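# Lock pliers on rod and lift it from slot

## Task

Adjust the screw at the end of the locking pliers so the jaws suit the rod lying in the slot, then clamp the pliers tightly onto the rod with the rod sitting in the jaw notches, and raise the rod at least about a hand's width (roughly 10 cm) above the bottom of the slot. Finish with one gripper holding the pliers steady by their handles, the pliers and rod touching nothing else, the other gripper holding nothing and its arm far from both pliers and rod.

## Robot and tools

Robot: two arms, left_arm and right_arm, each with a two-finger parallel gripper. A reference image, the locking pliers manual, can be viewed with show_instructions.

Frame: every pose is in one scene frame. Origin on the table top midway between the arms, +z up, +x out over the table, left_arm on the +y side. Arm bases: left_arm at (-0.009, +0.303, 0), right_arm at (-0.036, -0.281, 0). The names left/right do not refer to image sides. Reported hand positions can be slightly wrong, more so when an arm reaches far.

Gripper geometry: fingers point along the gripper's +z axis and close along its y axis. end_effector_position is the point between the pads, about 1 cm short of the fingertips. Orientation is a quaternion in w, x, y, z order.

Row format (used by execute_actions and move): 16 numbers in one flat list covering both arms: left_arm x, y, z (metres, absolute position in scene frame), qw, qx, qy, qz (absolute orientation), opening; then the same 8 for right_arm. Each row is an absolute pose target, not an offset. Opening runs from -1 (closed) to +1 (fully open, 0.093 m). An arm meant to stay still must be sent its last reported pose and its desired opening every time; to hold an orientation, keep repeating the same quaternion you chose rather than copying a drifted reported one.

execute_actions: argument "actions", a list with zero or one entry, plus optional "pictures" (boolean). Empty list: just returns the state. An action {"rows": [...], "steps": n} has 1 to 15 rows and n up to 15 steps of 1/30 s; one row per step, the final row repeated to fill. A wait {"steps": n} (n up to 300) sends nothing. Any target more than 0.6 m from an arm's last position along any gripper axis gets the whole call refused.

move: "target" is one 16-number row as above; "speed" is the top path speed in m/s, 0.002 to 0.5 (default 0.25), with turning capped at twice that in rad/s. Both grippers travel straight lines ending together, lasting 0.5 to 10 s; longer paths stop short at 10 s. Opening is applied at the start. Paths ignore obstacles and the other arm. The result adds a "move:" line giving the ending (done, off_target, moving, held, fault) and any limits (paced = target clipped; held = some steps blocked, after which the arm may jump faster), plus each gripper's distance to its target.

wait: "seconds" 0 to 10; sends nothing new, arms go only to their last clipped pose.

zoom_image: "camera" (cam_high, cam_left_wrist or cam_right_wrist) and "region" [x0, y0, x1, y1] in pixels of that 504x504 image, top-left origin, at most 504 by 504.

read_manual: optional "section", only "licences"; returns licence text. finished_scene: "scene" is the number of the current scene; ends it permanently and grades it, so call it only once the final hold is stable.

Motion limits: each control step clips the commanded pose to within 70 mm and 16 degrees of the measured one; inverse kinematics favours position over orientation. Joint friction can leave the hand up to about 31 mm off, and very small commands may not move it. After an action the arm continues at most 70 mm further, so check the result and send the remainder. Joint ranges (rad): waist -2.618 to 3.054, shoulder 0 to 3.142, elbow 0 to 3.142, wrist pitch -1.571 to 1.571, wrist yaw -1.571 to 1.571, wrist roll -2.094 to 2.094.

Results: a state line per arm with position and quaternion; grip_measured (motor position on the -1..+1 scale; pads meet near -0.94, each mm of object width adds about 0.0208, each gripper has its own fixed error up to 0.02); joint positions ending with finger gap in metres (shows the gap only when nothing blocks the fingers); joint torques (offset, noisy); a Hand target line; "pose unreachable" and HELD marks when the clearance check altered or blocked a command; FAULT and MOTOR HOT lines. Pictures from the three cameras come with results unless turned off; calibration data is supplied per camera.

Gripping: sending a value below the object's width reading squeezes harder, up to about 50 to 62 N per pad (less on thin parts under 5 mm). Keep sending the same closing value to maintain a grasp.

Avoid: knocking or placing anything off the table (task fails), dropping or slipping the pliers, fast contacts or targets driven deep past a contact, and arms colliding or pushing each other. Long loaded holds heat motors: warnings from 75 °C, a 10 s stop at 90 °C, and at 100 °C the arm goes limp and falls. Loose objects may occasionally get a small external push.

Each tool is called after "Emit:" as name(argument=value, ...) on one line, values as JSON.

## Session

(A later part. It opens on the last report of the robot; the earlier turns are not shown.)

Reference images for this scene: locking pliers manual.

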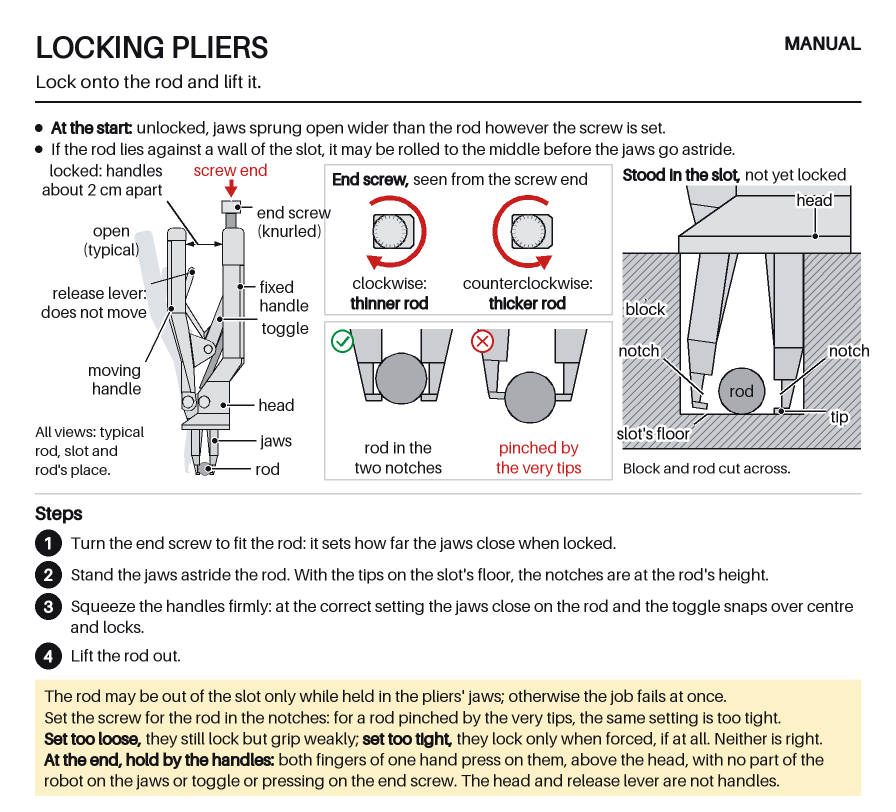

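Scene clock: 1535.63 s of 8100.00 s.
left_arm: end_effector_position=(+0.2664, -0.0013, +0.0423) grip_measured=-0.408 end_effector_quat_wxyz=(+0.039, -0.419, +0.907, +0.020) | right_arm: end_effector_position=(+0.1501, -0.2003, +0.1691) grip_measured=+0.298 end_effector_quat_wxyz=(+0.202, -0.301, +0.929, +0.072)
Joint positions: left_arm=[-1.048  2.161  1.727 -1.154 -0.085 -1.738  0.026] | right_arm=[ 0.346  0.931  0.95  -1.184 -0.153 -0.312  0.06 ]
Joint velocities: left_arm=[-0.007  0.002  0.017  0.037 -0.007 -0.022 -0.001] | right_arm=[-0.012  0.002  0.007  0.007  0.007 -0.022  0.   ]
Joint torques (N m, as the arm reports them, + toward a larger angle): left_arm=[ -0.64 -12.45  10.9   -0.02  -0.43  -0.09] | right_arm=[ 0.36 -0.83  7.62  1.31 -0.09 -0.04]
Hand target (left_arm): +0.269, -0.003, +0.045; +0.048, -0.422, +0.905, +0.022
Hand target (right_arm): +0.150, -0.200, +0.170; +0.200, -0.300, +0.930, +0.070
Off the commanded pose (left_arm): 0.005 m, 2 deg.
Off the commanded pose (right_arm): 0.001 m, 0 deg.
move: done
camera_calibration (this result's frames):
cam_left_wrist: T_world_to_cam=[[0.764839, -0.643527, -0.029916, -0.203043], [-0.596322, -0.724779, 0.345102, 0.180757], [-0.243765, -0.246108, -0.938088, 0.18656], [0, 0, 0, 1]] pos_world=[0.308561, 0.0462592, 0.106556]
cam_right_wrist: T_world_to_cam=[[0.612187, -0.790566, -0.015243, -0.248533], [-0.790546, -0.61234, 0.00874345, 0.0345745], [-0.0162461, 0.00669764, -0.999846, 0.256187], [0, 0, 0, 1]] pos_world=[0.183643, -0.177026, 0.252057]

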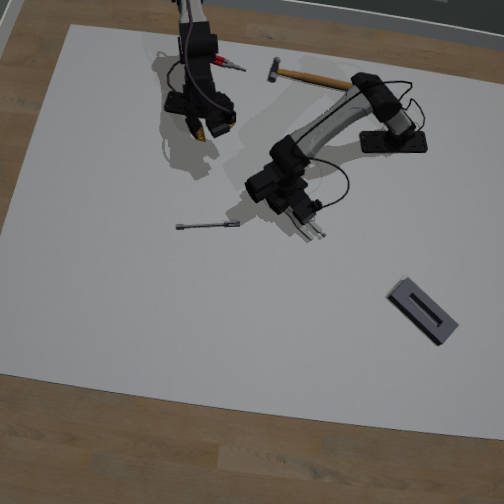

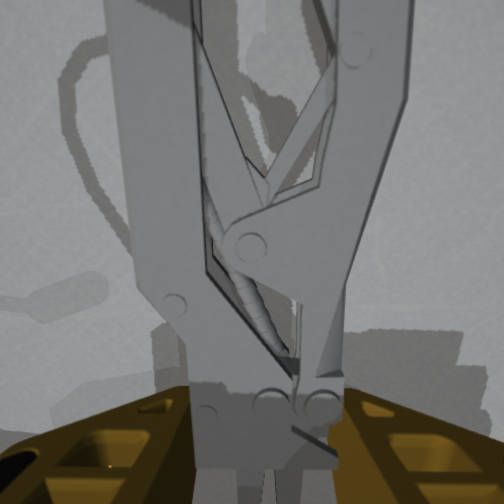

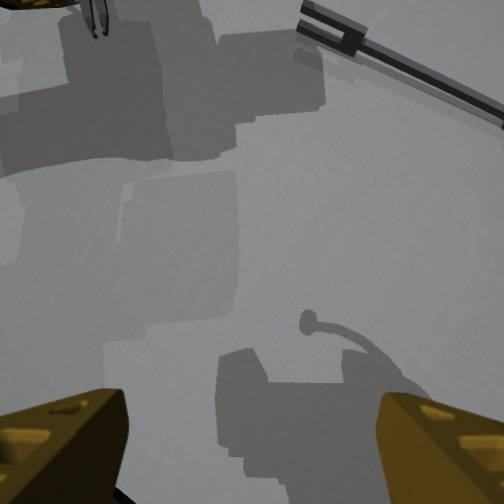

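Emit:
move(target=[0.27,0.0,0.013,0.068,-0.421,0.904,0.032,-0.42,0.15,-0.2,0.17,0.2,-0.30,0.93,0.07,0.3], speed=0.02)

Scene clock: 1538.97 s of 8100.00 s.
left_arm: end_effector_position=(+0.2756, -0.0066, +0.0242) grip_measured=-0.408 end_effector_quat_wxyz=(+0.061, -0.422, +0.904, +0.014) | right_arm: end_effector_position=(+0.1501, -0.2003, +0.1691) grip_measured=+0.298 end_effector_quat_wxyz=(+0.202, -0.301, +0.929, +0.072)
Joint positions: left_arm=[-1.055  2.197  1.708 -1.078 -0.126 -1.752  0.026] | right_arm=[ 0.346  0.931  0.95  -1.184 -0.153 -0.311  0.06 ]
Joint velocities: left_arm=[ 0.002 -0.002  0.002  0.007 -0.066  0.051 -0.001] | right_arm=[-0.012  0.027 -0.012 -0.022  0.066 -0.007 -0.   ]
Joint torques (N m, as the arm reports them, + toward a larger angle): left_arm=[ -0.9  -12.96   4.88   0.31  -0.48  -0.08] | right_arm=[ 0.33 -0.83  7.61  1.31 -0.09 -0.07]
Hand target (left_arm): +0.270, -0.000, +0.013; +0.067, -0.421, +0.904, +0.033
Hand target (right_arm): +0.150, -0.200, +0.170; +0.200, -0.300, +0.930, +0.070
Off the commanded pose (left_arm): 0.014 m, 2 deg.
Off the commanded pose (right_arm): 0.001 m, 0 deg.
move: off_target (left_arm)
camera_calibration (this result's frames):
cam_left_wrist: T_world_to_cam=[[0.769465, -0.638688, -0.000166789, -0.216069], [-0.606963, -0.731325, 0.311062, 0.192367], [-0.198793, -0.23925, -0.95039, 0.158423], [0, 0, 0, 1]] pos_world=[0.314511, 0.040585, 0.0906892]
cam_right_wrist: T_world_to_cam=[[0.611911, -0.790776, -0.0154029, -0.248507], [-0.790758, -0.612067, 0.0087429, 0.034661], [-0.0163413, 0.00683008, -0.999843, 0.256227], [0, 0, 0, 1]] pos_world=[0.183659, -0.177048, 0.252056]

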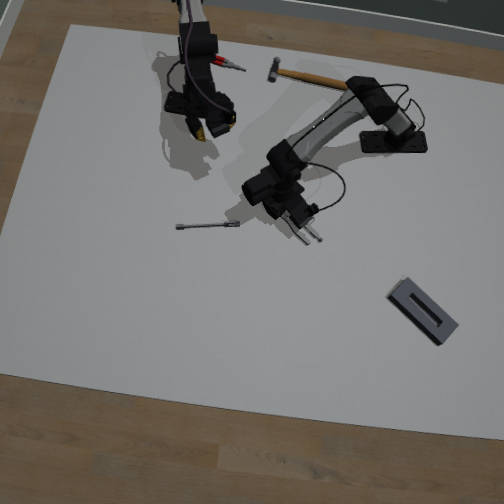

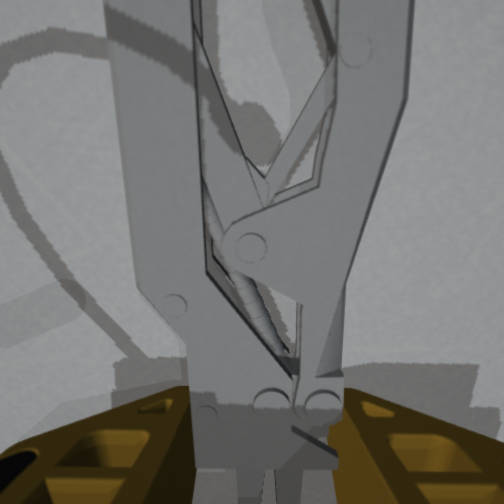

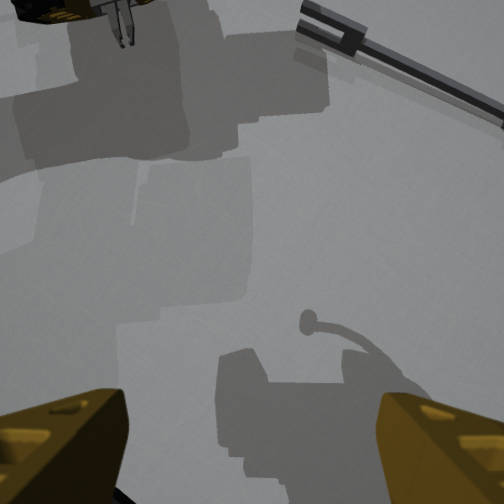

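Emit:
move(target=[0.27,0.0,0.005,0.068,-0.421,0.904,0.032,-0.42,0.15,-0.2,0.17,0.2,-0.30,0.93,0.07,0.3], speed=0.015)

Emit:
execute_actions(actions=[{"rows":[[0.27,0.0,0.008,0.068,-0.421,0.904,0.032,-0.3,0.15,-0.2,0.17,0.2,-0.30,0.93,0.07,0.3],[0.27,0.0,0.008,0.068,-0.421,0.904,0.032,-0.25,0.15,-0.2,0.17,0.2,-0.30,0.93,0.07,0.3],[0.27,0.0,0.008,0.068,-0.421,0.904,0.032,-0.2,0.15,-0.2,0.17,0.2,-0.30,0.93,0.07,0.3],[0.27,0.0,0.008,0.068,-0.421,0.904,0.032,-0.15,0.15,-0.2,0.17,0.2,-0.30,0.93,0.07,0.3],[0.27,0.0,0.008,0.068,-0.421,0.904,0.032,-0.1,0.15,-0.2,0.17,0.2,-0.30,0.93,0.07,0.3],[0.27,0.0,0.008,0.068,-0.421,0.904,0.032,0.0,0.15,-0.2,0.17,0.2,-0.30,0.93,0.07,0.3],[0.27,0.0,0.008,0.068,-0.421,0.904,0.032,0.2,0.15,-0.2,0.17,0.2,-0.30,0.93,0.07,0.3]],"steps":12}], pictures=false)

Emit:
move(target=[0.27,0.02,0.09,0.068,-0.421,0.904,0.032,0.2,0.15,-0.2,0.17,0.2,-0.30,0.93,0.07,0.3], speed=0.08)

Emit:
move(target=[0.22,0.27,0.2,0.22,-0.1,0.97,0.02,0.2,0.265,-0.012,0.06,0.06,-0.422,0.904,0.028,0.2], speed=0.15)

Scene clock: 1547.47 s of 8100.00 s.
left_arm: end_effector_position=(+0.2750, -0.0062, +0.0189) grip_measured=-0.408 end_effector_quat_wxyz=(+0.061, -0.423, +0.904, +0.012) | right_arm: end_effector_position=(+0.1501, -0.2003, +0.1691) grip_measured=+0.298 end_effector_quat_wxyz=(+0.202, -0.301, +0.929, +0.072)
Joint positions: left_arm=[-1.055  2.197  1.687 -1.054 -0.124 -1.753  0.026] | right_arm=[ 0.346  0.931  0.95  -1.184 -0.153 -0.311  0.06 ]
Joint velocities: left_arm=[ 0.017  0.007 -0.002 -0.11  -0.007 -0.007 -0.001] | right_arm=[-0.007 -0.022 -0.002 -0.051 -0.007  0.007 -0.001]
Joint torques (N m, as the arm reports them, + toward a larger angle): left_arm=[ -0.79 -12.13   5.13   0.36  -0.5   -0.06] | right_arm=[ 0.38 -0.84  7.61  1.3  -0.09 -0.07]
Hand target (left_arm): +0.270, -0.000, +0.005; +0.068, -0.421, +0.904, +0.032
Hand target (right_arm): +0.150, -0.200, +0.170; +0.200, -0.300, +0.930, +0.070
Off the commanded pose (left_arm): 0.016 m, 2 deg.
Off the commanded pose (right_arm): 0.001 m, 0 deg.
move: off_target (left_arm)
camera_calibration (this result's frames):
cam_left_wrist: T_world_to_cam=[[0.769944, -0.638107, 0.00233818, -0.215483], [-0.606689, -0.730888, 0.31262, 0.193843], [-0.197776, -0.242118, -0.949875, 0.15313], [0, 0, 0, 1]] pos_world=[0.313798, 0.0412515, 0.0853594]
cam_right_wrist: T_world_to_cam=[[0.611911, -0.790776, -0.0154029, -0.248507], [-0.790758, -0.612067, 0.0087429, 0.034661], [-0.0163413, 0.00683008, -0.999843, 0.256227], [0, 0, 0, 1]] pos_world=[0.183659, -0.177048, 0.252056]

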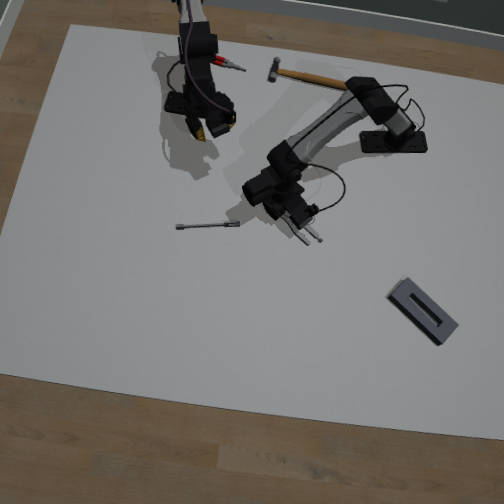

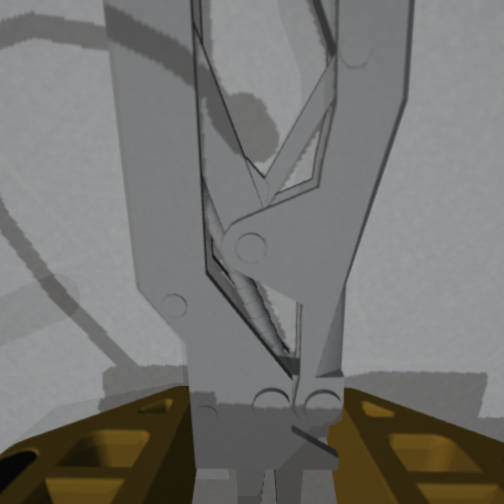

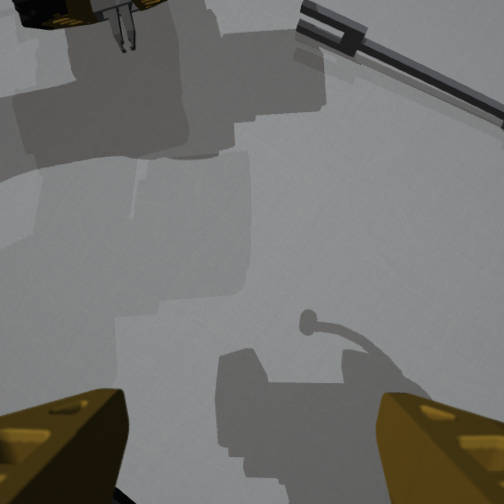

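Scene clock: 1547.87 s of 8100.00 s.
left_arm: end_effector_position=(+0.2768, -0.0047, +0.0192) grip_measured=+0.198 end_effector_quat_wxyz=(+0.068, -0.423, +0.904, +0.014) | right_arm: end_effector_position=(+0.1501, -0.2003, +0.1691) grip_measured=+0.298 end_effector_quat_wxyz=(+0.202, -0.301, +0.929, +0.072)
Joint positions: left_arm=[-1.055  2.197  1.687 -1.054 -0.138 -1.753  0.055] | right_arm=[ 0.346  0.931  0.95  -1.184 -0.153 -0.311  0.06 ]
Joint velocities: left_arm=[-0.002 -0.002 -0.017  0.022  0.037  0.022  0.   ] | right_arm=[-0.002  0.002 -0.007 -0.007  0.007 -0.022 -0.   ]
Joint torques (N m, as the arm reports them, + toward a larger angle): left_arm=[ -1.   -12.47   5.54   0.29  -0.39  -0.06] | right_arm=[ 0.41 -0.84  7.6   1.3  -0.1  -0.06]
Hand target (left_arm): +0.270, -0.000, +0.008; +0.068, -0.421, +0.904, +0.032
Hand target (right_arm): +0.150, -0.200, +0.170; +0.200, -0.300, +0.930, +0.070
Off the commanded pose (left_arm): 0.014 m, 2 deg.
Off the commanded pose (right_arm): 0.001 m, 0 deg.
Steps of this call (steps 1 to 12: all 12 steps of this action). Readings (end_effector_position):
1: left_arm (+0.2750, -0.0062, +0.0189) | right_arm (+0.1501, -0.2003, +0.1691)
2: left_arm (+0.2753, -0.0059, +0.0190) | right_arm (+0.1501, -0.2003, +0.1691)
4: left_arm (+0.2759, -0.0054, +0.0191) | right_arm (+0.1501, -0.2003, +0.1691)
8: left_arm (+0.2765, -0.0049, +0.0192) | right_arm (+0.1501, -0.2003, +0.1691)
12: the state above

Scene clock: 1549.57 s of 8100.00 s.
left_arm: end_effector_position=(+0.2636, +0.0198, +0.0805) grip_measured=+0.198 end_effector_quat_wxyz=(+0.063, -0.420, +0.904, +0.039) | right_arm: end_effector_position=(+0.1501, -0.2003, +0.1691) grip_measured=+0.298 end_effector_quat_wxyz=(+0.202, -0.301, +0.929, +0.072)
Joint positions: left_arm=[-1.043  2.092  1.766 -1.288 -0.142 -1.739  0.055] | right_arm=[ 0.346  0.931  0.95  -1.184 -0.153 -0.311  0.06 ]
Joint velocities: left_arm=[ 0.002  0.002  0.002 -0.022 -0.022 -0.037  0.001] | right_arm=[ 0.002 -0.002  0.022  0.007 -0.037 -0.007  0.001]
Joint torques (N m, as the arm reports them, + toward a larger angle): left_arm=[  0.5  -13.74  10.16   0.01  -0.34   0.12] | right_arm=[ 0.37 -0.79  7.58  1.3  -0.09 -0.07]
Hand target (left_arm): +0.269, +0.021, +0.090; +0.068, -0.421, +0.904, +0.032
Hand target (right_arm): +0.150, -0.200, +0.170; +0.200, -0.300, +0.930, +0.070
Off the commanded pose (left_arm): 0.011 m, 1 deg.
Off the commanded pose (right_arm): 0.001 m, 0 deg.
move: off_target (left_arm)
camera_calibration (this result's frames):
cam_left_wrist: T_world_to_cam=[[0.768682, -0.638085, -0.0444513, -0.186185], [-0.601783, -0.744999, 0.287806, 0.187644], [-0.216761, -0.194481, -0.956656, 0.220278], [0, 0, 0, 1]] pos_world=[0.303785, 0.0638327, 0.148449]
cam_right_wrist: T_world_to_cam=[[0.611911, -0.790776, -0.0154029, -0.248507], [-0.790758, -0.612067, 0.0087429, 0.034661], [-0.0163413, 0.00683008, -0.999843, 0.256227], [0, 0, 0, 1]] pos_world=[0.183659, -0.177048, 0.252056]

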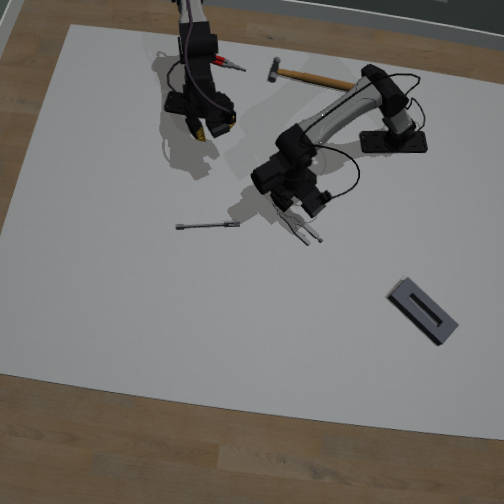

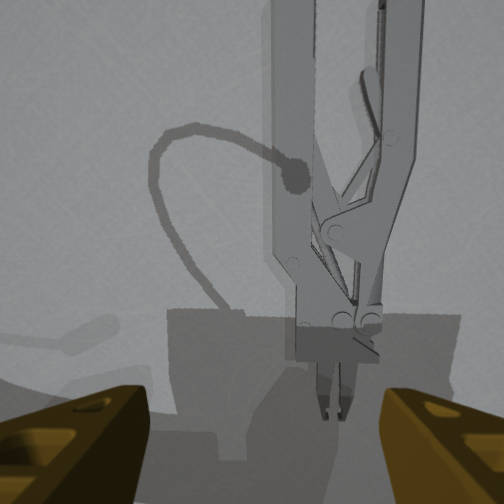

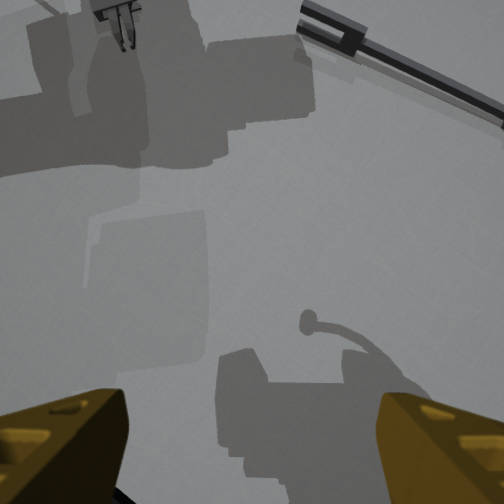

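Scene clock: 1552.63 s of 8100.00 s.
left_arm: end_effector_position=(+0.2237, +0.2699, +0.2097) grip_measured=+0.198 end_effector_quat_wxyz=(+0.238, -0.101, +0.966, +0.025) | right_arm: end_effector_position=(+0.2612, -0.0141, +0.0578) grip_measured=+0.201 end_effector_quat_wxyz=(+0.063, -0.419, +0.905, +0.029)
Joint positions: left_arm=[-0.485  1.073  1.158 -1.228 -0.231 -0.466  0.055] | right_arm=[ 0.786  1.963  1.484 -0.953 -0.02  -0.141  0.055]
Joint velocities: left_arm=[ 0.002 -0.012 -0.002  0.007 -0.037  0.066 -0.   ] | right_arm=[ 0.012  0.002 -0.002  0.007 -0.007 -0.022  0.001]
Joint torques (N m, as the arm reports them, + toward a larger angle): left_arm=[ 0.37 -3.83  5.97  1.33 -0.22  0.13] | right_arm=[ 0.24 -9.84  8.31  0.59 -0.02 -0.19]
Hand target (left_arm): +0.217, +0.273, +0.202; +0.227, -0.098, +0.969, +0.029
Hand target (right_arm): +0.262, -0.012, +0.059; +0.063, -0.424, +0.903, +0.025
Off the commanded pose (left_arm): 0.010 m, 2 deg.
Off the commanded pose (right_arm): 0.005 m, 1 deg.
move: done
camera_calibration (this result's frames):
cam_left_wrist: T_world_to_cam=[[0.220938, -0.975029, -0.0224814, 0.218649], [-0.974526, -0.219796, -0.0445881, 0.324132], [0.0385333, 0.0317599, -0.998752, 0.274501], [0, 0, 0, 1]] pos_world=[0.256989, 0.275714, 0.293527]
cam_right_wrist: T_world_to_cam=[[0.779507, -0.626284, -0.0117042, -0.212638], [-0.595348, -0.746555, 0.297012, 0.167779], [-0.194752, -0.224555, -0.954802, 0.18619], [0, 0, 0, 1]] pos_world=[0.301901, 0.0338943, 0.125454]

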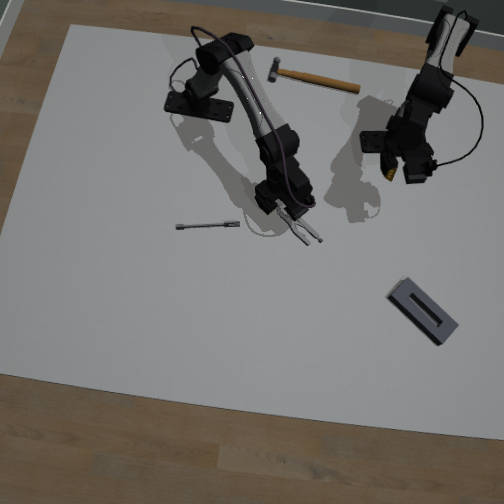

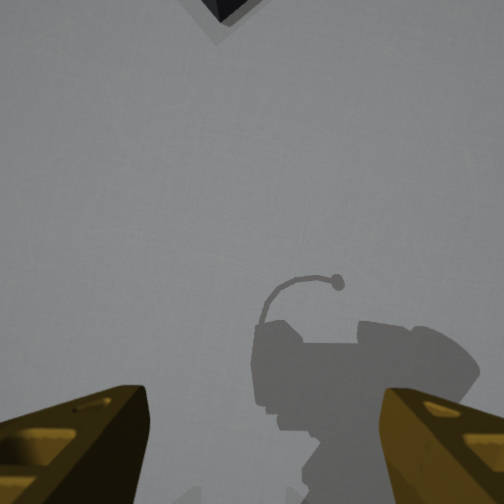

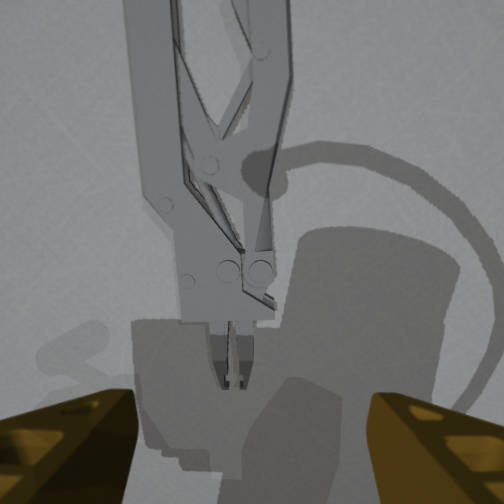

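Emit:
zoom_image(camera="cam_right_wrist", region=[170,290,290,410])

Region (170, 290, 290, 410) of cam_right_wrist's 504x504 image, scaled by 4.200, with more detail than that image has.

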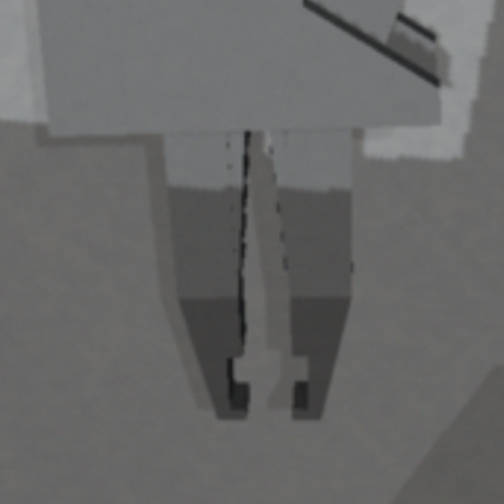

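Emit:
move(target=[0.264,0.002,0.012,0.06,-0.422,0.904,0.028,0.2,0.264,0.002,0.012,0.06,-0.422,0.904,0.028,0.2], speed=0.002)

Scene clock: 1570.37 s of 8100.00 s.
left_arm: end_effector_position=(+0.2242, +0.2571, +0.2061) grip_measured=+0.198 end_effector_quat_wxyz=(+0.235, -0.118, +0.965, +0.018) | right_arm: end_effector_position=(+0.2611, -0.0143, +0.0577) grip_measured=+0.201 end_effector_quat_wxyz=(+0.063, -0.419, +0.905, +0.029)
Joint positions: left_arm=[-0.55   1.094  1.158 -1.226 -0.251 -0.565  0.055] | right_arm=[ 0.786  1.963  1.484 -0.954 -0.02  -0.141  0.055]
Joint velocities: left_arm=[-0.002 -0.002  0.012 -0.051  0.022 -0.007  0.001] | right_arm=[ 0.007  0.002 -0.002  0.037  0.037 -0.022 -0.001]
Joint torques (N m, as the arm reports them, + toward a larger angle): left_arm=[-1.1  -1.12  7.33  1.48 -0.35 -0.08] | right_arm=[ -0.17 -10.25   6.54   0.85  -0.1   -0.13]
Hand target (left_arm): +0.226, +0.255, +0.199; +0.228, -0.117, +0.966, +0.024
Hand target (right_arm): +0.261, -0.013, +0.055; +0.063, -0.419, +0.905, +0.029
Off the commanded pose (left_arm): 0.323 m, 41 deg.
Off the commanded pose (right_arm): 0.049 m, 1 deg.
move: off_target (left_arm, right_arm; path cut at 10 s)
camera_calibration (this result's frames):
cam_left_wrist: T_world_to_cam=[[0.251215, -0.967929, -0.00231419, 0.193287], [-0.967292, -0.250961, -0.0369477, 0.326428], [0.0351819, 0.0115203, -0.999315, 0.277414], [0, 0, 0, 1]] pos_world=[0.257434, 0.265813, 0.289731]
cam_right_wrist: T_world_to_cam=[[0.779471, -0.626334, -0.011461, -0.212676], [-0.595292, -0.746289, 0.297792, 0.167548], [-0.195071, -0.225298, -0.954562, 0.186167], [0, 0, 0, 1]] pos_world=[0.301831, 0.0337762, 0.125376]

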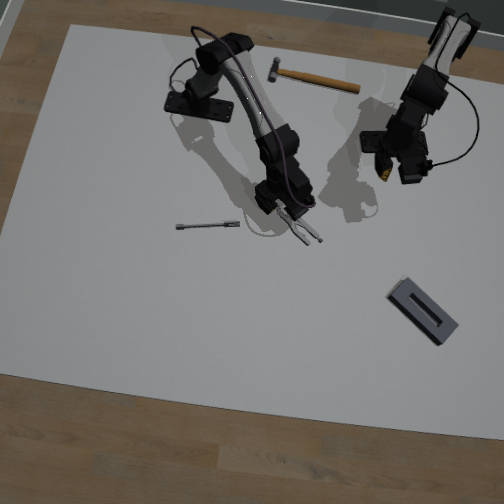

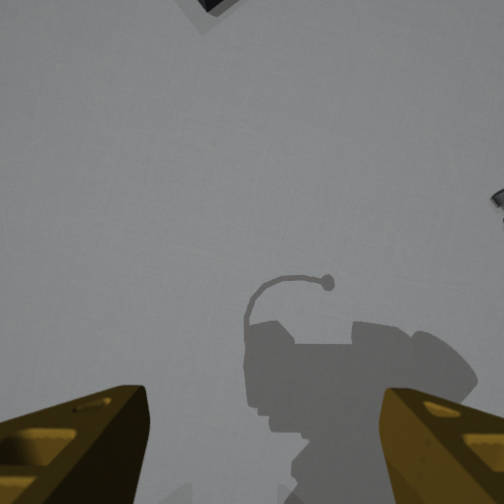

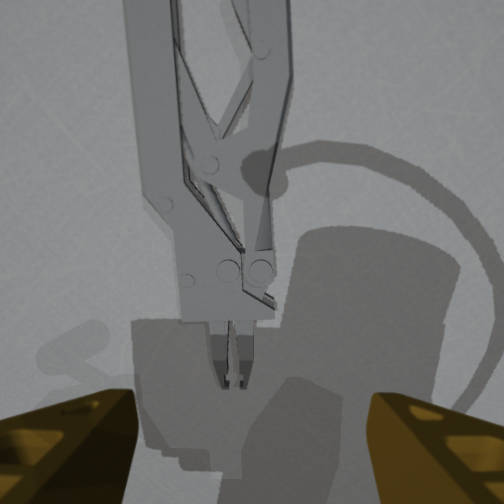

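That call had a mistaken left target (harmless at that speed). Correcting.

Emit:
move(target=[0.22,0.26,0.2,0.23,-0.117,0.966,0.022,0.2,0.262,0.004,0.02,0.06,-0.422,0.904,0.028,0.2], speed=0.03)

Scene clock: 1574.10 s of 8100.00 s.
left_arm: end_effector_position=(+0.2242, +0.2571, +0.2061) grip_measured=+0.198 end_effector_quat_wxyz=(+0.235, -0.118, +0.964, +0.018) | right_arm: end_effector_position=(+0.2649, +0.0041, +0.0297) grip_measured=+0.201 end_effector_quat_wxyz=(+0.066, -0.423, +0.903, +0.032)
Joint positions: left_arm=[-0.55   1.094  1.158 -1.226 -0.251 -0.565  0.055] | right_arm=[ 0.813  2.043  1.484 -0.867 -0.02  -0.123  0.055]
Joint velocities: left_arm=[-0.012 -0.002 -0.002 -0.051 -0.081  0.037  0.   ] | right_arm=[ 0.007  0.017 -0.002  0.037 -0.066 -0.022 -0.001]
Joint torques (N m, as the arm reports them, + toward a larger angle): left_arm=[ 0.04 -3.8   6.2   1.34 -0.25  0.12] | right_arm=[  0.3  -10.21   5.23   1.03  -0.03  -0.07]
Hand target (left_arm): +0.220, +0.260, +0.200; +0.230, -0.117, +0.966, +0.022
Hand target (right_arm): +0.261, +0.004, +0.020; +0.060, -0.422, +0.904, +0.028
Off the commanded pose (left_arm): 0.008 m, 1 deg.
Off the commanded pose (right_arm): 0.010 m, 1 deg.
move: done
camera_calibration (this result's frames):
cam_left_wrist: T_world_to_cam=[[0.251543, -0.967844, -0.00213945, 0.193156], [-0.967205, -0.251296, -0.0369381, 0.326493], [0.0352126, 0.0113608, -0.999315, 0.277448], [0, 0, 0, 1]] pos_world=[0.257429, 0.265839, 0.289731]
cam_right_wrist: T_world_to_cam=[[0.785323, -0.618952, -0.0129051, -0.20602], [-0.58921, -0.753659, 0.291255, 0.190511], [-0.189999, -0.221125, -0.956558, 0.16299], [0, 0, 0, 1]] pos_world=[0.305011, 0.0521049, 0.0977639]

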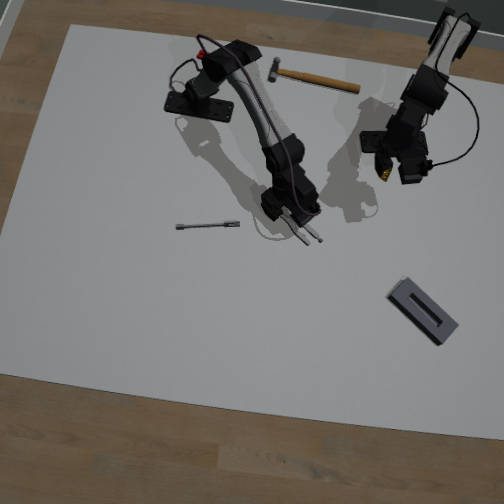

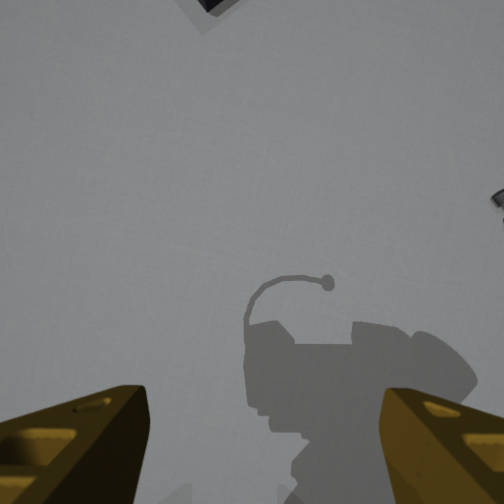

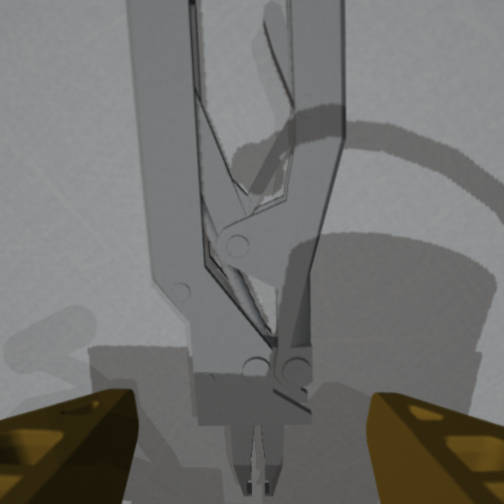

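Emit:
move(target=[0.22,0.26,0.2,0.23,-0.117,0.966,0.022,0.2,0.258,-0.001,0.004,0.06,-0.422,0.904,0.028,0.2], speed=0.02)

Scene clock: 1577.67 s of 8100.00 s.
left_arm: end_effector_position=(+0.2242, +0.2571, +0.2061) grip_measured=+0.198 end_effector_quat_wxyz=(+0.235, -0.118, +0.964, +0.018) | right_arm: end_effector_position=(+0.2590, -0.0014, +0.0123) grip_measured=+0.201 end_effector_quat_wxyz=(+0.062, -0.423, +0.904, +0.030)
Joint positions: left_arm=[-0.55   1.094  1.158 -1.226 -0.251 -0.565  0.055] | right_arm=[ 0.813  2.043  1.411 -0.802 -0.02  -0.123  0.055]
Joint velocities: left_arm=[-0.002 -0.007 -0.002  0.007  0.051  0.051  0.   ] | right_arm=[-0.027  0.002 -0.012  0.037  0.022  0.007  0.   ]
Joint torques (N m, as the arm reports them, + toward a larger angle): left_arm=[ 0.05 -3.75  5.96  1.37 -0.27  0.11] | right_arm=[ 0.03 -9.91  5.49  0.93 -0.04 -0.08]
Hand target (left_arm): +0.220, +0.260, +0.200; +0.230, -0.117, +0.966, +0.022
Hand target (right_arm): +0.258, -0.002, +0.004; +0.060, -0.422, +0.904, +0.028
Off the commanded pose (left_arm): 0.008 m, 1 deg.
Off the commanded pose (right_arm): 0.008 m, 0 deg.
move: done
camera_calibration (this result's frames):
cam_left_wrist: T_world_to_cam=[[0.251543, -0.967844, -0.00213945, 0.193156], [-0.967205, -0.251296, -0.0369381, 0.326493], [0.0352126, 0.0113608, -0.999315, 0.277448], [0, 0, 0, 1]] pos_world=[0.257429, 0.265839, 0.289731]
cam_right_wrist: T_world_to_cam=[[0.785017, -0.619315, -0.0140577, -0.204923], [-0.587921, -0.751989, 0.298096, 0.187509], [-0.195186, -0.225745, -0.954432, 0.145326], [0, 0, 0, 1]] pos_world=[0.299474, 0.0468996, 0.0799274]

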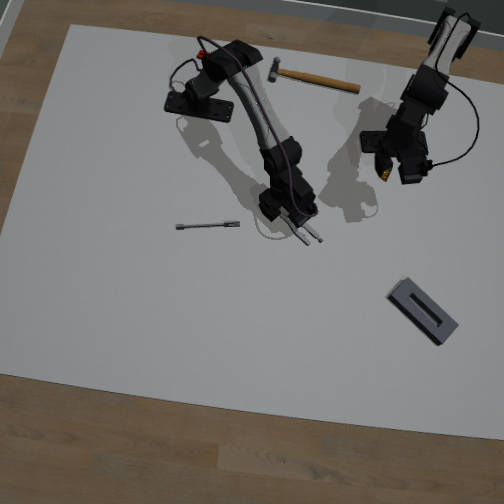

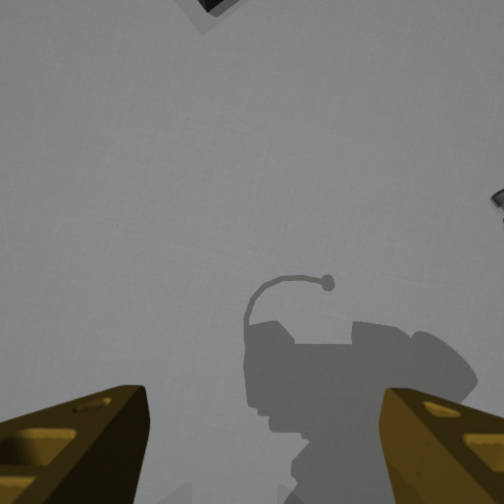

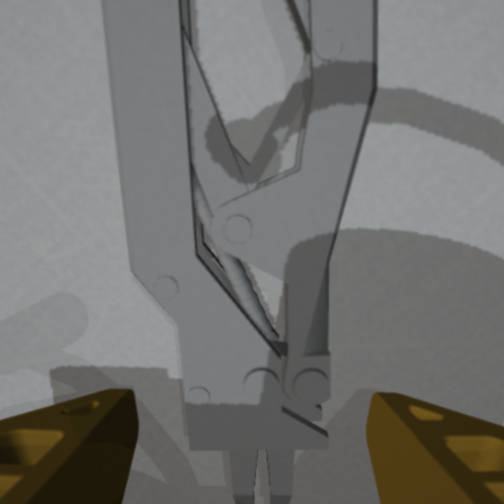

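Emit:
execute_actions(actions=[{"rows":[[0.22,0.26,0.2,0.23,-0.117,0.966,0.022,0.2,0.258,-0.001,0.006,0.06,-0.422,0.904,0.028,0.1],[0.22,0.26,0.2,0.23,-0.117,0.966,0.022,0.2,0.258,-0.001,0.006,0.06,-0.422,0.904,0.028,0.0],[0.22,0.26,0.2,0.23,-0.117,0.966,0.022,0.2,0.258,-0.001,0.006,0.06,-0.422,0.904,0.028,-0.08],[0.22,0.26,0.2,0.23,-0.117,0.966,0.022,0.2,0.258,-0.001,0.006,0.06,-0.422,0.904,0.028,-0.15],[0.22,0.26,0.2,0.23,-0.117,0.966,0.022,0.2,0.258,-0.001,0.006,0.06,-0.422,0.904,0.028,-0.2],[0.22,0.26,0.2,0.23,-0.117,0.966,0.022,0.2,0.258,-0.001,0.006,0.06,-0.422,0.904,0.028,-0.25],[0.22,0.26,0.2,0.23,-0.117,0.966,0.022,0.2,0.258,-0.001,0.006,0.06,-0.422,0.904,0.028,-0.3],[0.22,0.26,0.2,0.23,-0.117,0.966,0.022,0.2,0.258,-0.001,0.006,0.06,-0.422,0.904,0.028,-0.35],[0.22,0.26,0.2,0.23,-0.117,0.966,0.022,0.2,0.258,-0.001,0.006,0.06,-0.422,0.904,0.028,-0.4],[0.22,0.26,0.2,0.23,-0.117,0.966,0.022,0.2,0.258,-0.001,0.006,0.06,-0.422,0.904,0.028,-0.45]],"steps":15}], pictures=false)

Emit:
move(target=[0.22,0.26,0.2,0.23,-0.117,0.966,0.022,0.2,0.27,0.01,0.08,0.15,-0.417,0.894,0.07,-0.45], speed=0.08)

Emit:
move(target=[0.22,0.26,0.2,0.23,-0.117,0.966,0.022,0.2,0.352,0.074,0.075,0.679,-0.28,0.6005,0.3165,-0.45], speed=0.15)

Scene clock: 1586.87 s of 8100.00 s.
left_arm: end_effector_position=(+0.2242, +0.2571, +0.2061) grip_measured=+0.198 end_effector_quat_wxyz=(+0.235, -0.118, +0.964, +0.018) | right_arm: end_effector_position=(+0.2596, -0.0010, +0.0124) grip_measured=-0.439 end_effector_quat_wxyz=(+0.064, -0.423, +0.904, +0.031)
Joint positions: left_arm=[-0.55   1.094  1.158 -1.226 -0.251 -0.565  0.055] | right_arm=[ 0.813  2.043  1.411 -0.799 -0.019 -0.123  0.024]
Joint velocities: left_arm=[-0.007  0.007 -0.012  0.066  0.007 -0.037  0.   ] | right_arm=[ 0.007 -0.007 -0.002  0.037  0.051 -0.037 -0.   ]
Joint torques (N m, as the arm reports them, + toward a larger angle): left_arm=[ 0.16 -4.    6.1   1.36 -0.31  0.1 ] | right_arm=[  0.06 -10.1    5.89   0.9   -0.05  -0.07]
Hand target (left_arm): +0.220, +0.260, +0.200; +0.230, -0.117, +0.966, +0.022
Hand target (right_arm): +0.258, -0.001, +0.006; +0.060, -0.422, +0.904, +0.028
Off the commanded pose (left_arm): 0.008 m, 1 deg.
Off the commanded pose (right_arm): 0.007 m, 1 deg.
Steps of this call (steps 1 to 261: nothing new was sent; steps 262 to 276: all 15 steps of this action). Readings (end_effector_position):
262: left_arm (+0.2242, +0.2571, +0.2061) | right_arm (+0.2595, -0.0009, +0.0124)
263: left_arm (+0.2242, +0.2571, +0.2061) | right_arm (+0.2595, -0.0009, +0.0124)
265: left_arm (+0.2242, +0.2571, +0.2061) | right_arm (+0.2595, -0.0009, +0.0124)
269: left_arm (+0.2242, +0.2571, +0.2061) | right_arm (+0.2596, -0.0010, +0.0124)
276: the state above

Scene clock: 1588.60 s of 8100.00 s.
left_arm: end_effector_position=(+0.2242, +0.2571, +0.2061) grip_measured=+0.198 end_effector_quat_wxyz=(+0.235, -0.118, +0.964, +0.018) | right_arm: end_effector_position=(+0.2660, +0.0072, +0.0670) grip_measured=-0.439 end_effector_quat_wxyz=(+0.128, -0.421, +0.896, +0.057)
Joint positions: left_arm=[-0.55   1.094  1.158 -1.226 -0.251 -0.565  0.055] | right_arm=[ 0.813  1.904  1.411 -0.799 -0.029 -0.122  0.024]
Joint velocities: left_arm=[-0.007  0.012  0.007  0.022 -0.022  0.037 -0.   ] | right_arm=[-0.017  0.002 -0.007 -0.037 -0.037 -0.022  0.   ]
Joint torques (N m, as the arm reports them, + toward a larger angle): left_arm=[-0.08 -3.98  6.1   1.35 -0.3   0.15] | right_arm=[ -0.73 -13.04   6.53   1.4   -0.15  -0.09]
Hand target (left_arm): +0.220, +0.260, +0.200; +0.230, -0.117, +0.966, +0.022
Hand target (right_arm): +0.270, +0.011, +0.079; +0.150, -0.416, +0.894, +0.069
Off the commanded pose (left_arm): 0.008 m, 1 deg.
Off the commanded pose (right_arm): 0.014 m, 3 deg.
move: off_target (right_arm)
camera_calibration (this result's frames):
cam_left_wrist: T_world_to_cam=[[0.251543, -0.967844, -0.00213945, 0.193156], [-0.967205, -0.251296, -0.0369381, 0.326493], [0.0352126, 0.0113608, -0.999315, 0.277448], [0, 0, 0, 1]] pos_world=[0.257429, 0.265839, 0.289731]
cam_right_wrist: T_world_to_cam=[[0.786711, -0.61732, -0.00131676, -0.205612], [-0.609161, -0.776654, 0.160412, 0.196847], [-0.100048, -0.125396, -0.987049, 0.176996], [0, 0, 0, 1]] pos_world=[0.299376, 0.0481478, 0.142856]

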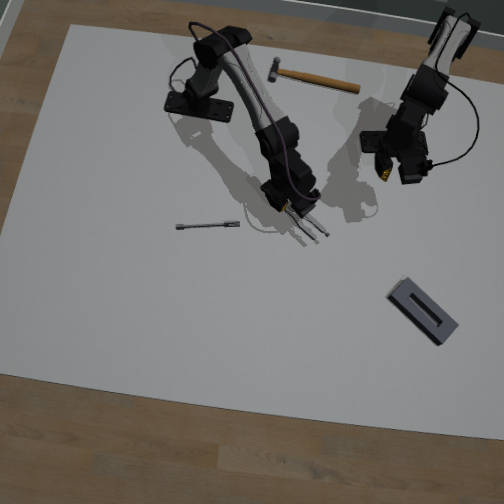

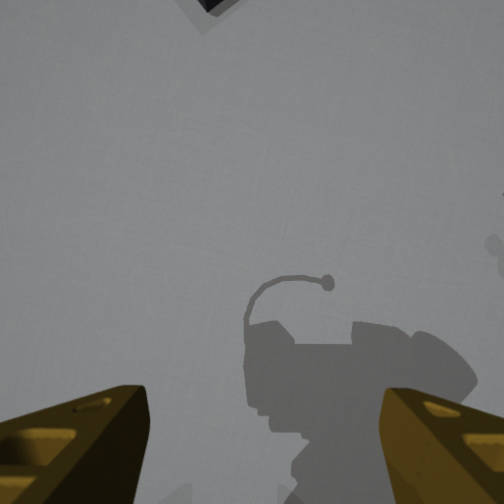

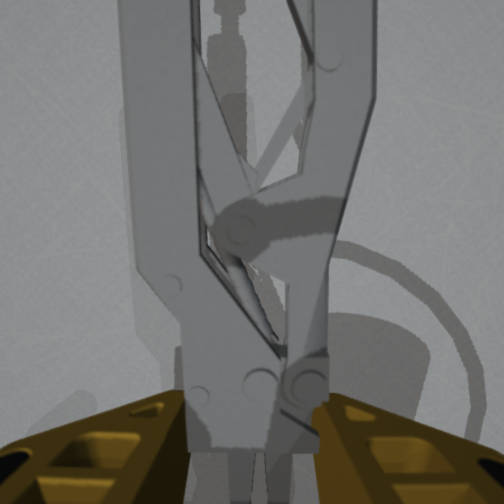

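Scene clock: 1593.73 s of 8100.00 s.
left_arm: end_effector_position=(+0.2242, +0.2571, +0.2061) grip_measured=+0.198 end_effector_quat_wxyz=(+0.235, -0.118, +0.964, +0.018) | right_arm: end_effector_position=(+0.3453, +0.0741, +0.0493) grip_measured=-0.439 end_effector_quat_wxyz=(+0.632, -0.295, +0.654, +0.294)
Joint positions: left_arm=[-0.55   1.094  1.158 -1.226 -0.251 -0.565  0.055] | right_arm=[ 0.761  2.367  0.843  1.495 -0.16   0.007  0.024]
Joint velocities: left_arm=[ 0.002  0.012 -0.022 -0.037  0.022  0.007  0.001] | right_arm=[ 0.002  0.012  0.002 -0.037 -0.051 -0.022  0.   ]
Joint torques (N m, as the arm reports them, + toward a larger angle): left_arm=[-0.03 -3.77  6.12  1.37 -0.25  0.11] | right_arm=[ -0.91 -10.75   6.11   3.21  -0.15  -0.06]
Hand target (left_arm): +0.220, +0.260, +0.200; +0.230, -0.117, +0.966, +0.022
Hand target (right_arm): +0.352, +0.076, +0.073; +0.663, -0.283, +0.622, +0.306
Off the commanded pose (left_arm): 0.008 m, 1 deg.
Off the commanded pose (right_arm): 0.027 m, 9 deg.
joint sent to its limit (right arm) — the command would take joint 4 (wrist pitch) past its upper limit, so that joint was sent only as far as its limit.
move: off_target (right_arm)
camera_calibration (this result's frames):
cam_left_wrist: T_world_to_cam=[[0.251543, -0.967844, -0.00213945, 0.193156], [-0.967205, -0.251296, -0.0369381, 0.326493], [0.0352126, 0.0113608, -0.999315, 0.277448], [0, 0, 0, 1]] pos_world=[0.257429, 0.265839, 0.289731]
cam_right_wrist: T_world_to_cam=[[0.767321, -0.641114, 0.0137881, -0.218973], [-0.281044, -0.35554, -0.891407, 0.207311], [0.576396, 0.68012, -0.452994, -0.143725], [0, 0, 0, 1]] pos_world=[0.309129, 0.031071, 0.122711]

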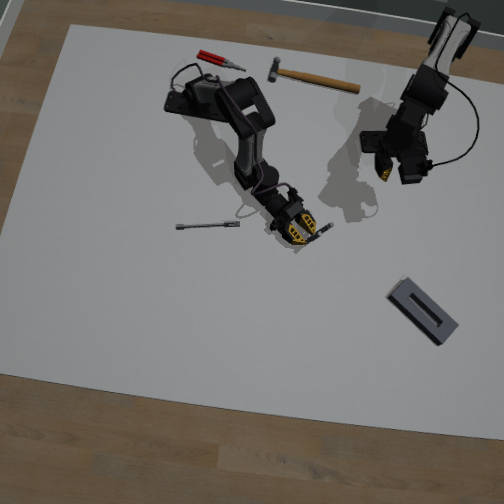

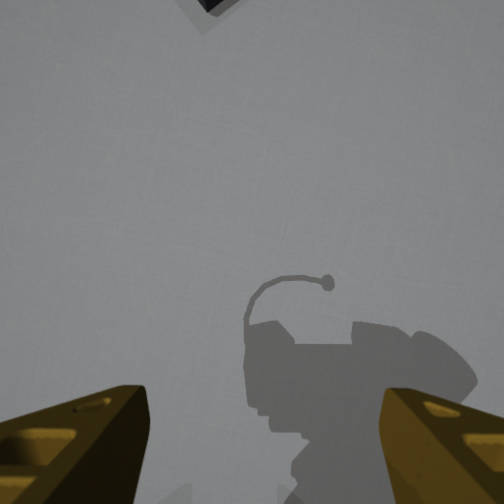

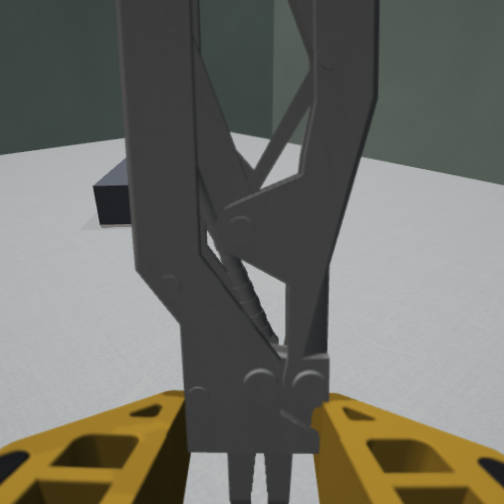

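Emit:
move(target=[0.37,0.075,0.21,0.0868,-0.4207,0.9021,0.0405,-0.5,0.352,0.076,0.073,0.663,-0.283,0.622,0.306,-0.45], speed=0.12)

Scene clock: 1602.37 s of 8100.00 s.
left_arm: end_effector_position=(+0.3710, +0.0812, +0.2105) grip_measured=-0.499 end_effector_quat_wxyz=(+0.139, -0.408, +0.901, -0.041) | right_arm: end_effector_position=(+0.3452, +0.0741, +0.0489) grip_measured=-0.439 end_effector_quat_wxyz=(+0.631, -0.294, +0.654, +0.294)
Joint positions: left_arm=[-0.78   2.122  2.314 -1.546 -0.195 -1.433  0.021] | right_arm=[ 0.761  2.368  0.843  1.495 -0.16   0.008  0.024]
Joint velocities: left_arm=[ 0.012  0.012  0.007 -0.022 -0.022 -0.051  0.   ] | right_arm=[ 0.012  0.017  0.002 -0.007  0.051  0.007  0.001]
Joint torques (N m, as the arm reports them, + toward a larger angle): left_arm=[ -0.93 -11.59  10.38   0.71  -0.21  -0.06] | right_arm=[ -0.92 -10.94   6.01   3.25  -0.13  -0.06]
Hand target (left_arm): +0.371, +0.076, +0.210; +0.136, -0.410, +0.901, -0.043
Hand target (right_arm): +0.351, +0.076, +0.073; +0.662, -0.283, +0.623, +0.306
Off the commanded pose (left_arm): 0.006 m, 11 deg.
Off the commanded pose (right_arm): 0.025 m, 5 deg.
joint sent to its limit (left arm) — the command would take joint 4 (wrist pitch) past its lower limit, so that joint was sent only as far as its limit.
joint sent to its limit (right arm) — the command would take joint 4 (wrist pitch) past its upper limit, so that joint was sent only as far as its limit.
move: off_target (left_arm, right_arm)
camera_calibration (this result's frames):
cam_left_wrist: T_world_to_cam=[[0.733775, -0.659802, 0.161973, -0.25256], [-0.67886, -0.702615, 0.213264, 0.301468], [-0.0269074, -0.266445, -0.963474, 0.316681], [0, 0, 0, 1]] pos_world=[0.398498, 0.129555, 0.28173]
cam_right_wrist: T_world_to_cam=[[0.767316, -0.641155, 0.0121295, -0.218873], [-0.282609, -0.355077, -0.891096, 0.20744], [0.575638, 0.680324, -0.453652, -0.143576], [0, 0, 0, 1]] pos_world=[0.309217, 0.0310039, 0.12237]

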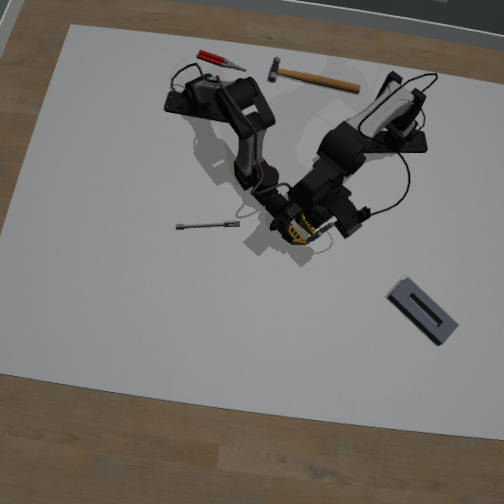

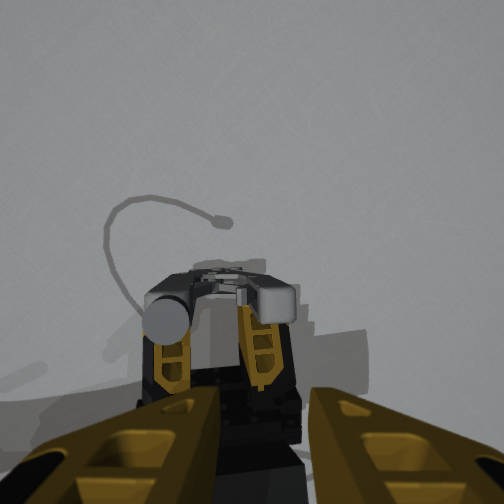

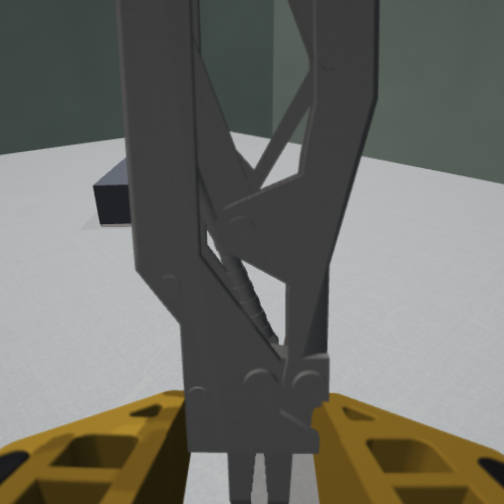

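Emit:
move(target=[0.386,0.076,0.182,0.12,-0.412,0.902,-0.03,-0.5,0.352,0.076,0.073,0.663,-0.283,0.622,0.306,-0.45], speed=0.04)

Scene clock: 1608.83 s of 8100.00 s.
left_arm: end_effector_position=(+0.3784, +0.0771, +0.1819) grip_measured=-0.499 end_effector_quat_wxyz=(+0.117, -0.412, +0.903, -0.022) | right_arm: end_effector_position=(+0.3452, +0.0741, +0.0488) grip_measured=-0.439 end_effector_quat_wxyz=(+0.631, -0.295, +0.654, +0.294)
Joint positions: left_arm=[-0.771  2.19   2.314 -1.533 -0.176 -1.435  0.021] | right_arm=[ 0.761  2.368  0.843  1.495 -0.16   0.008  0.024]
Joint velocities: left_arm=[-0.002 -0.002 -0.002  0.037  0.051  0.007 -0.   ] | right_arm=[ 0.002  0.007 -0.002 -0.051  0.037  0.022 -0.   ]
Joint torques (N m, as the arm reports them, + toward a larger angle): left_arm=[  0.42 -12.4   10.49   0.78  -0.21   0.12] | right_arm=[ -0.88 -10.98   6.01   3.22  -0.14  -0.06]
Hand target (left_arm): +0.386, +0.076, +0.182; +0.120, -0.412, +0.903, -0.030
Hand target (right_arm): +0.351, +0.076, +0.073; +0.662, -0.283, +0.623, +0.306
Off the commanded pose (left_arm): 0.008 m, 1 deg.
Off the commanded pose (right_arm): 0.025 m, 6 deg.
joint sent to its limit (right arm) — the command would take joint 4 (wrist pitch) past its upper limit, so that joint was sent only as far as its limit.
move: off_target (right_arm)
camera_calibration (this result's frames):
cam_left_wrist: T_world_to_cam=[[0.746484, -0.6561, 0.11088, -0.251813], [-0.660705, -0.711083, 0.240478, 0.298587], [-0.078933, -0.252772, -0.964301, 0.307026], [0, 0, 0, 1]] pos_world=[0.409486, 0.124713, 0.252183]
cam_right_wrist: T_world_to_cam=[[0.767319, -0.641152, 0.0120627, -0.21887], [-0.28287, -0.355295, -0.890927, 0.207455], [0.575505, 0.680213, -0.453987, -0.143545], [0, 0, 0, 1]] pos_world=[0.309236, 0.0310201, 0.1223]

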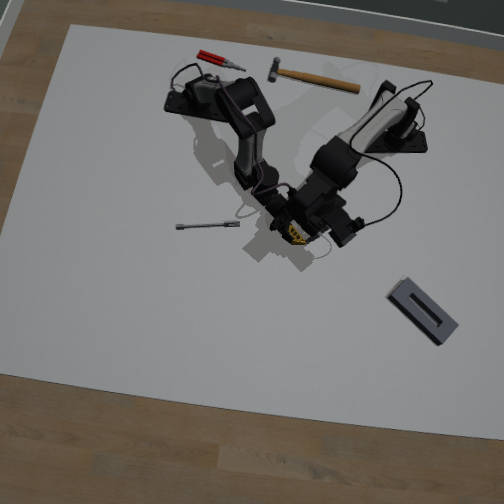

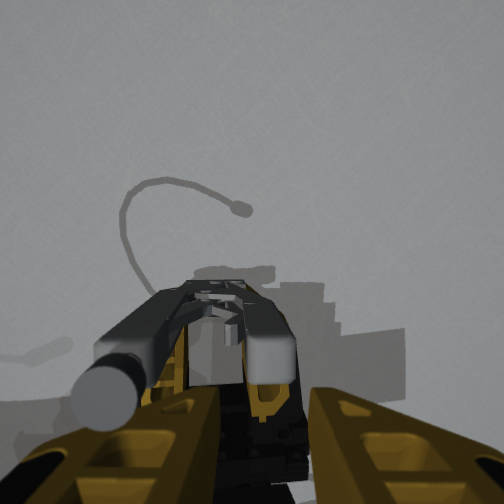

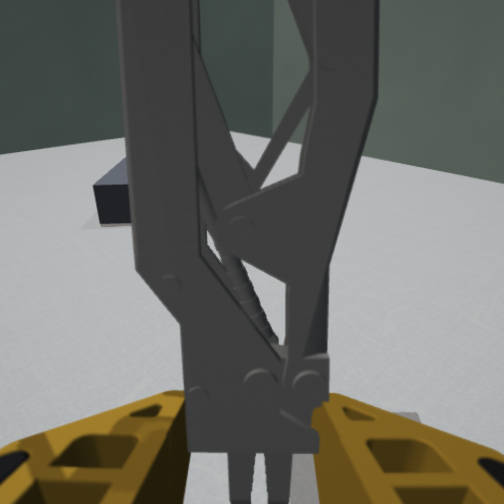

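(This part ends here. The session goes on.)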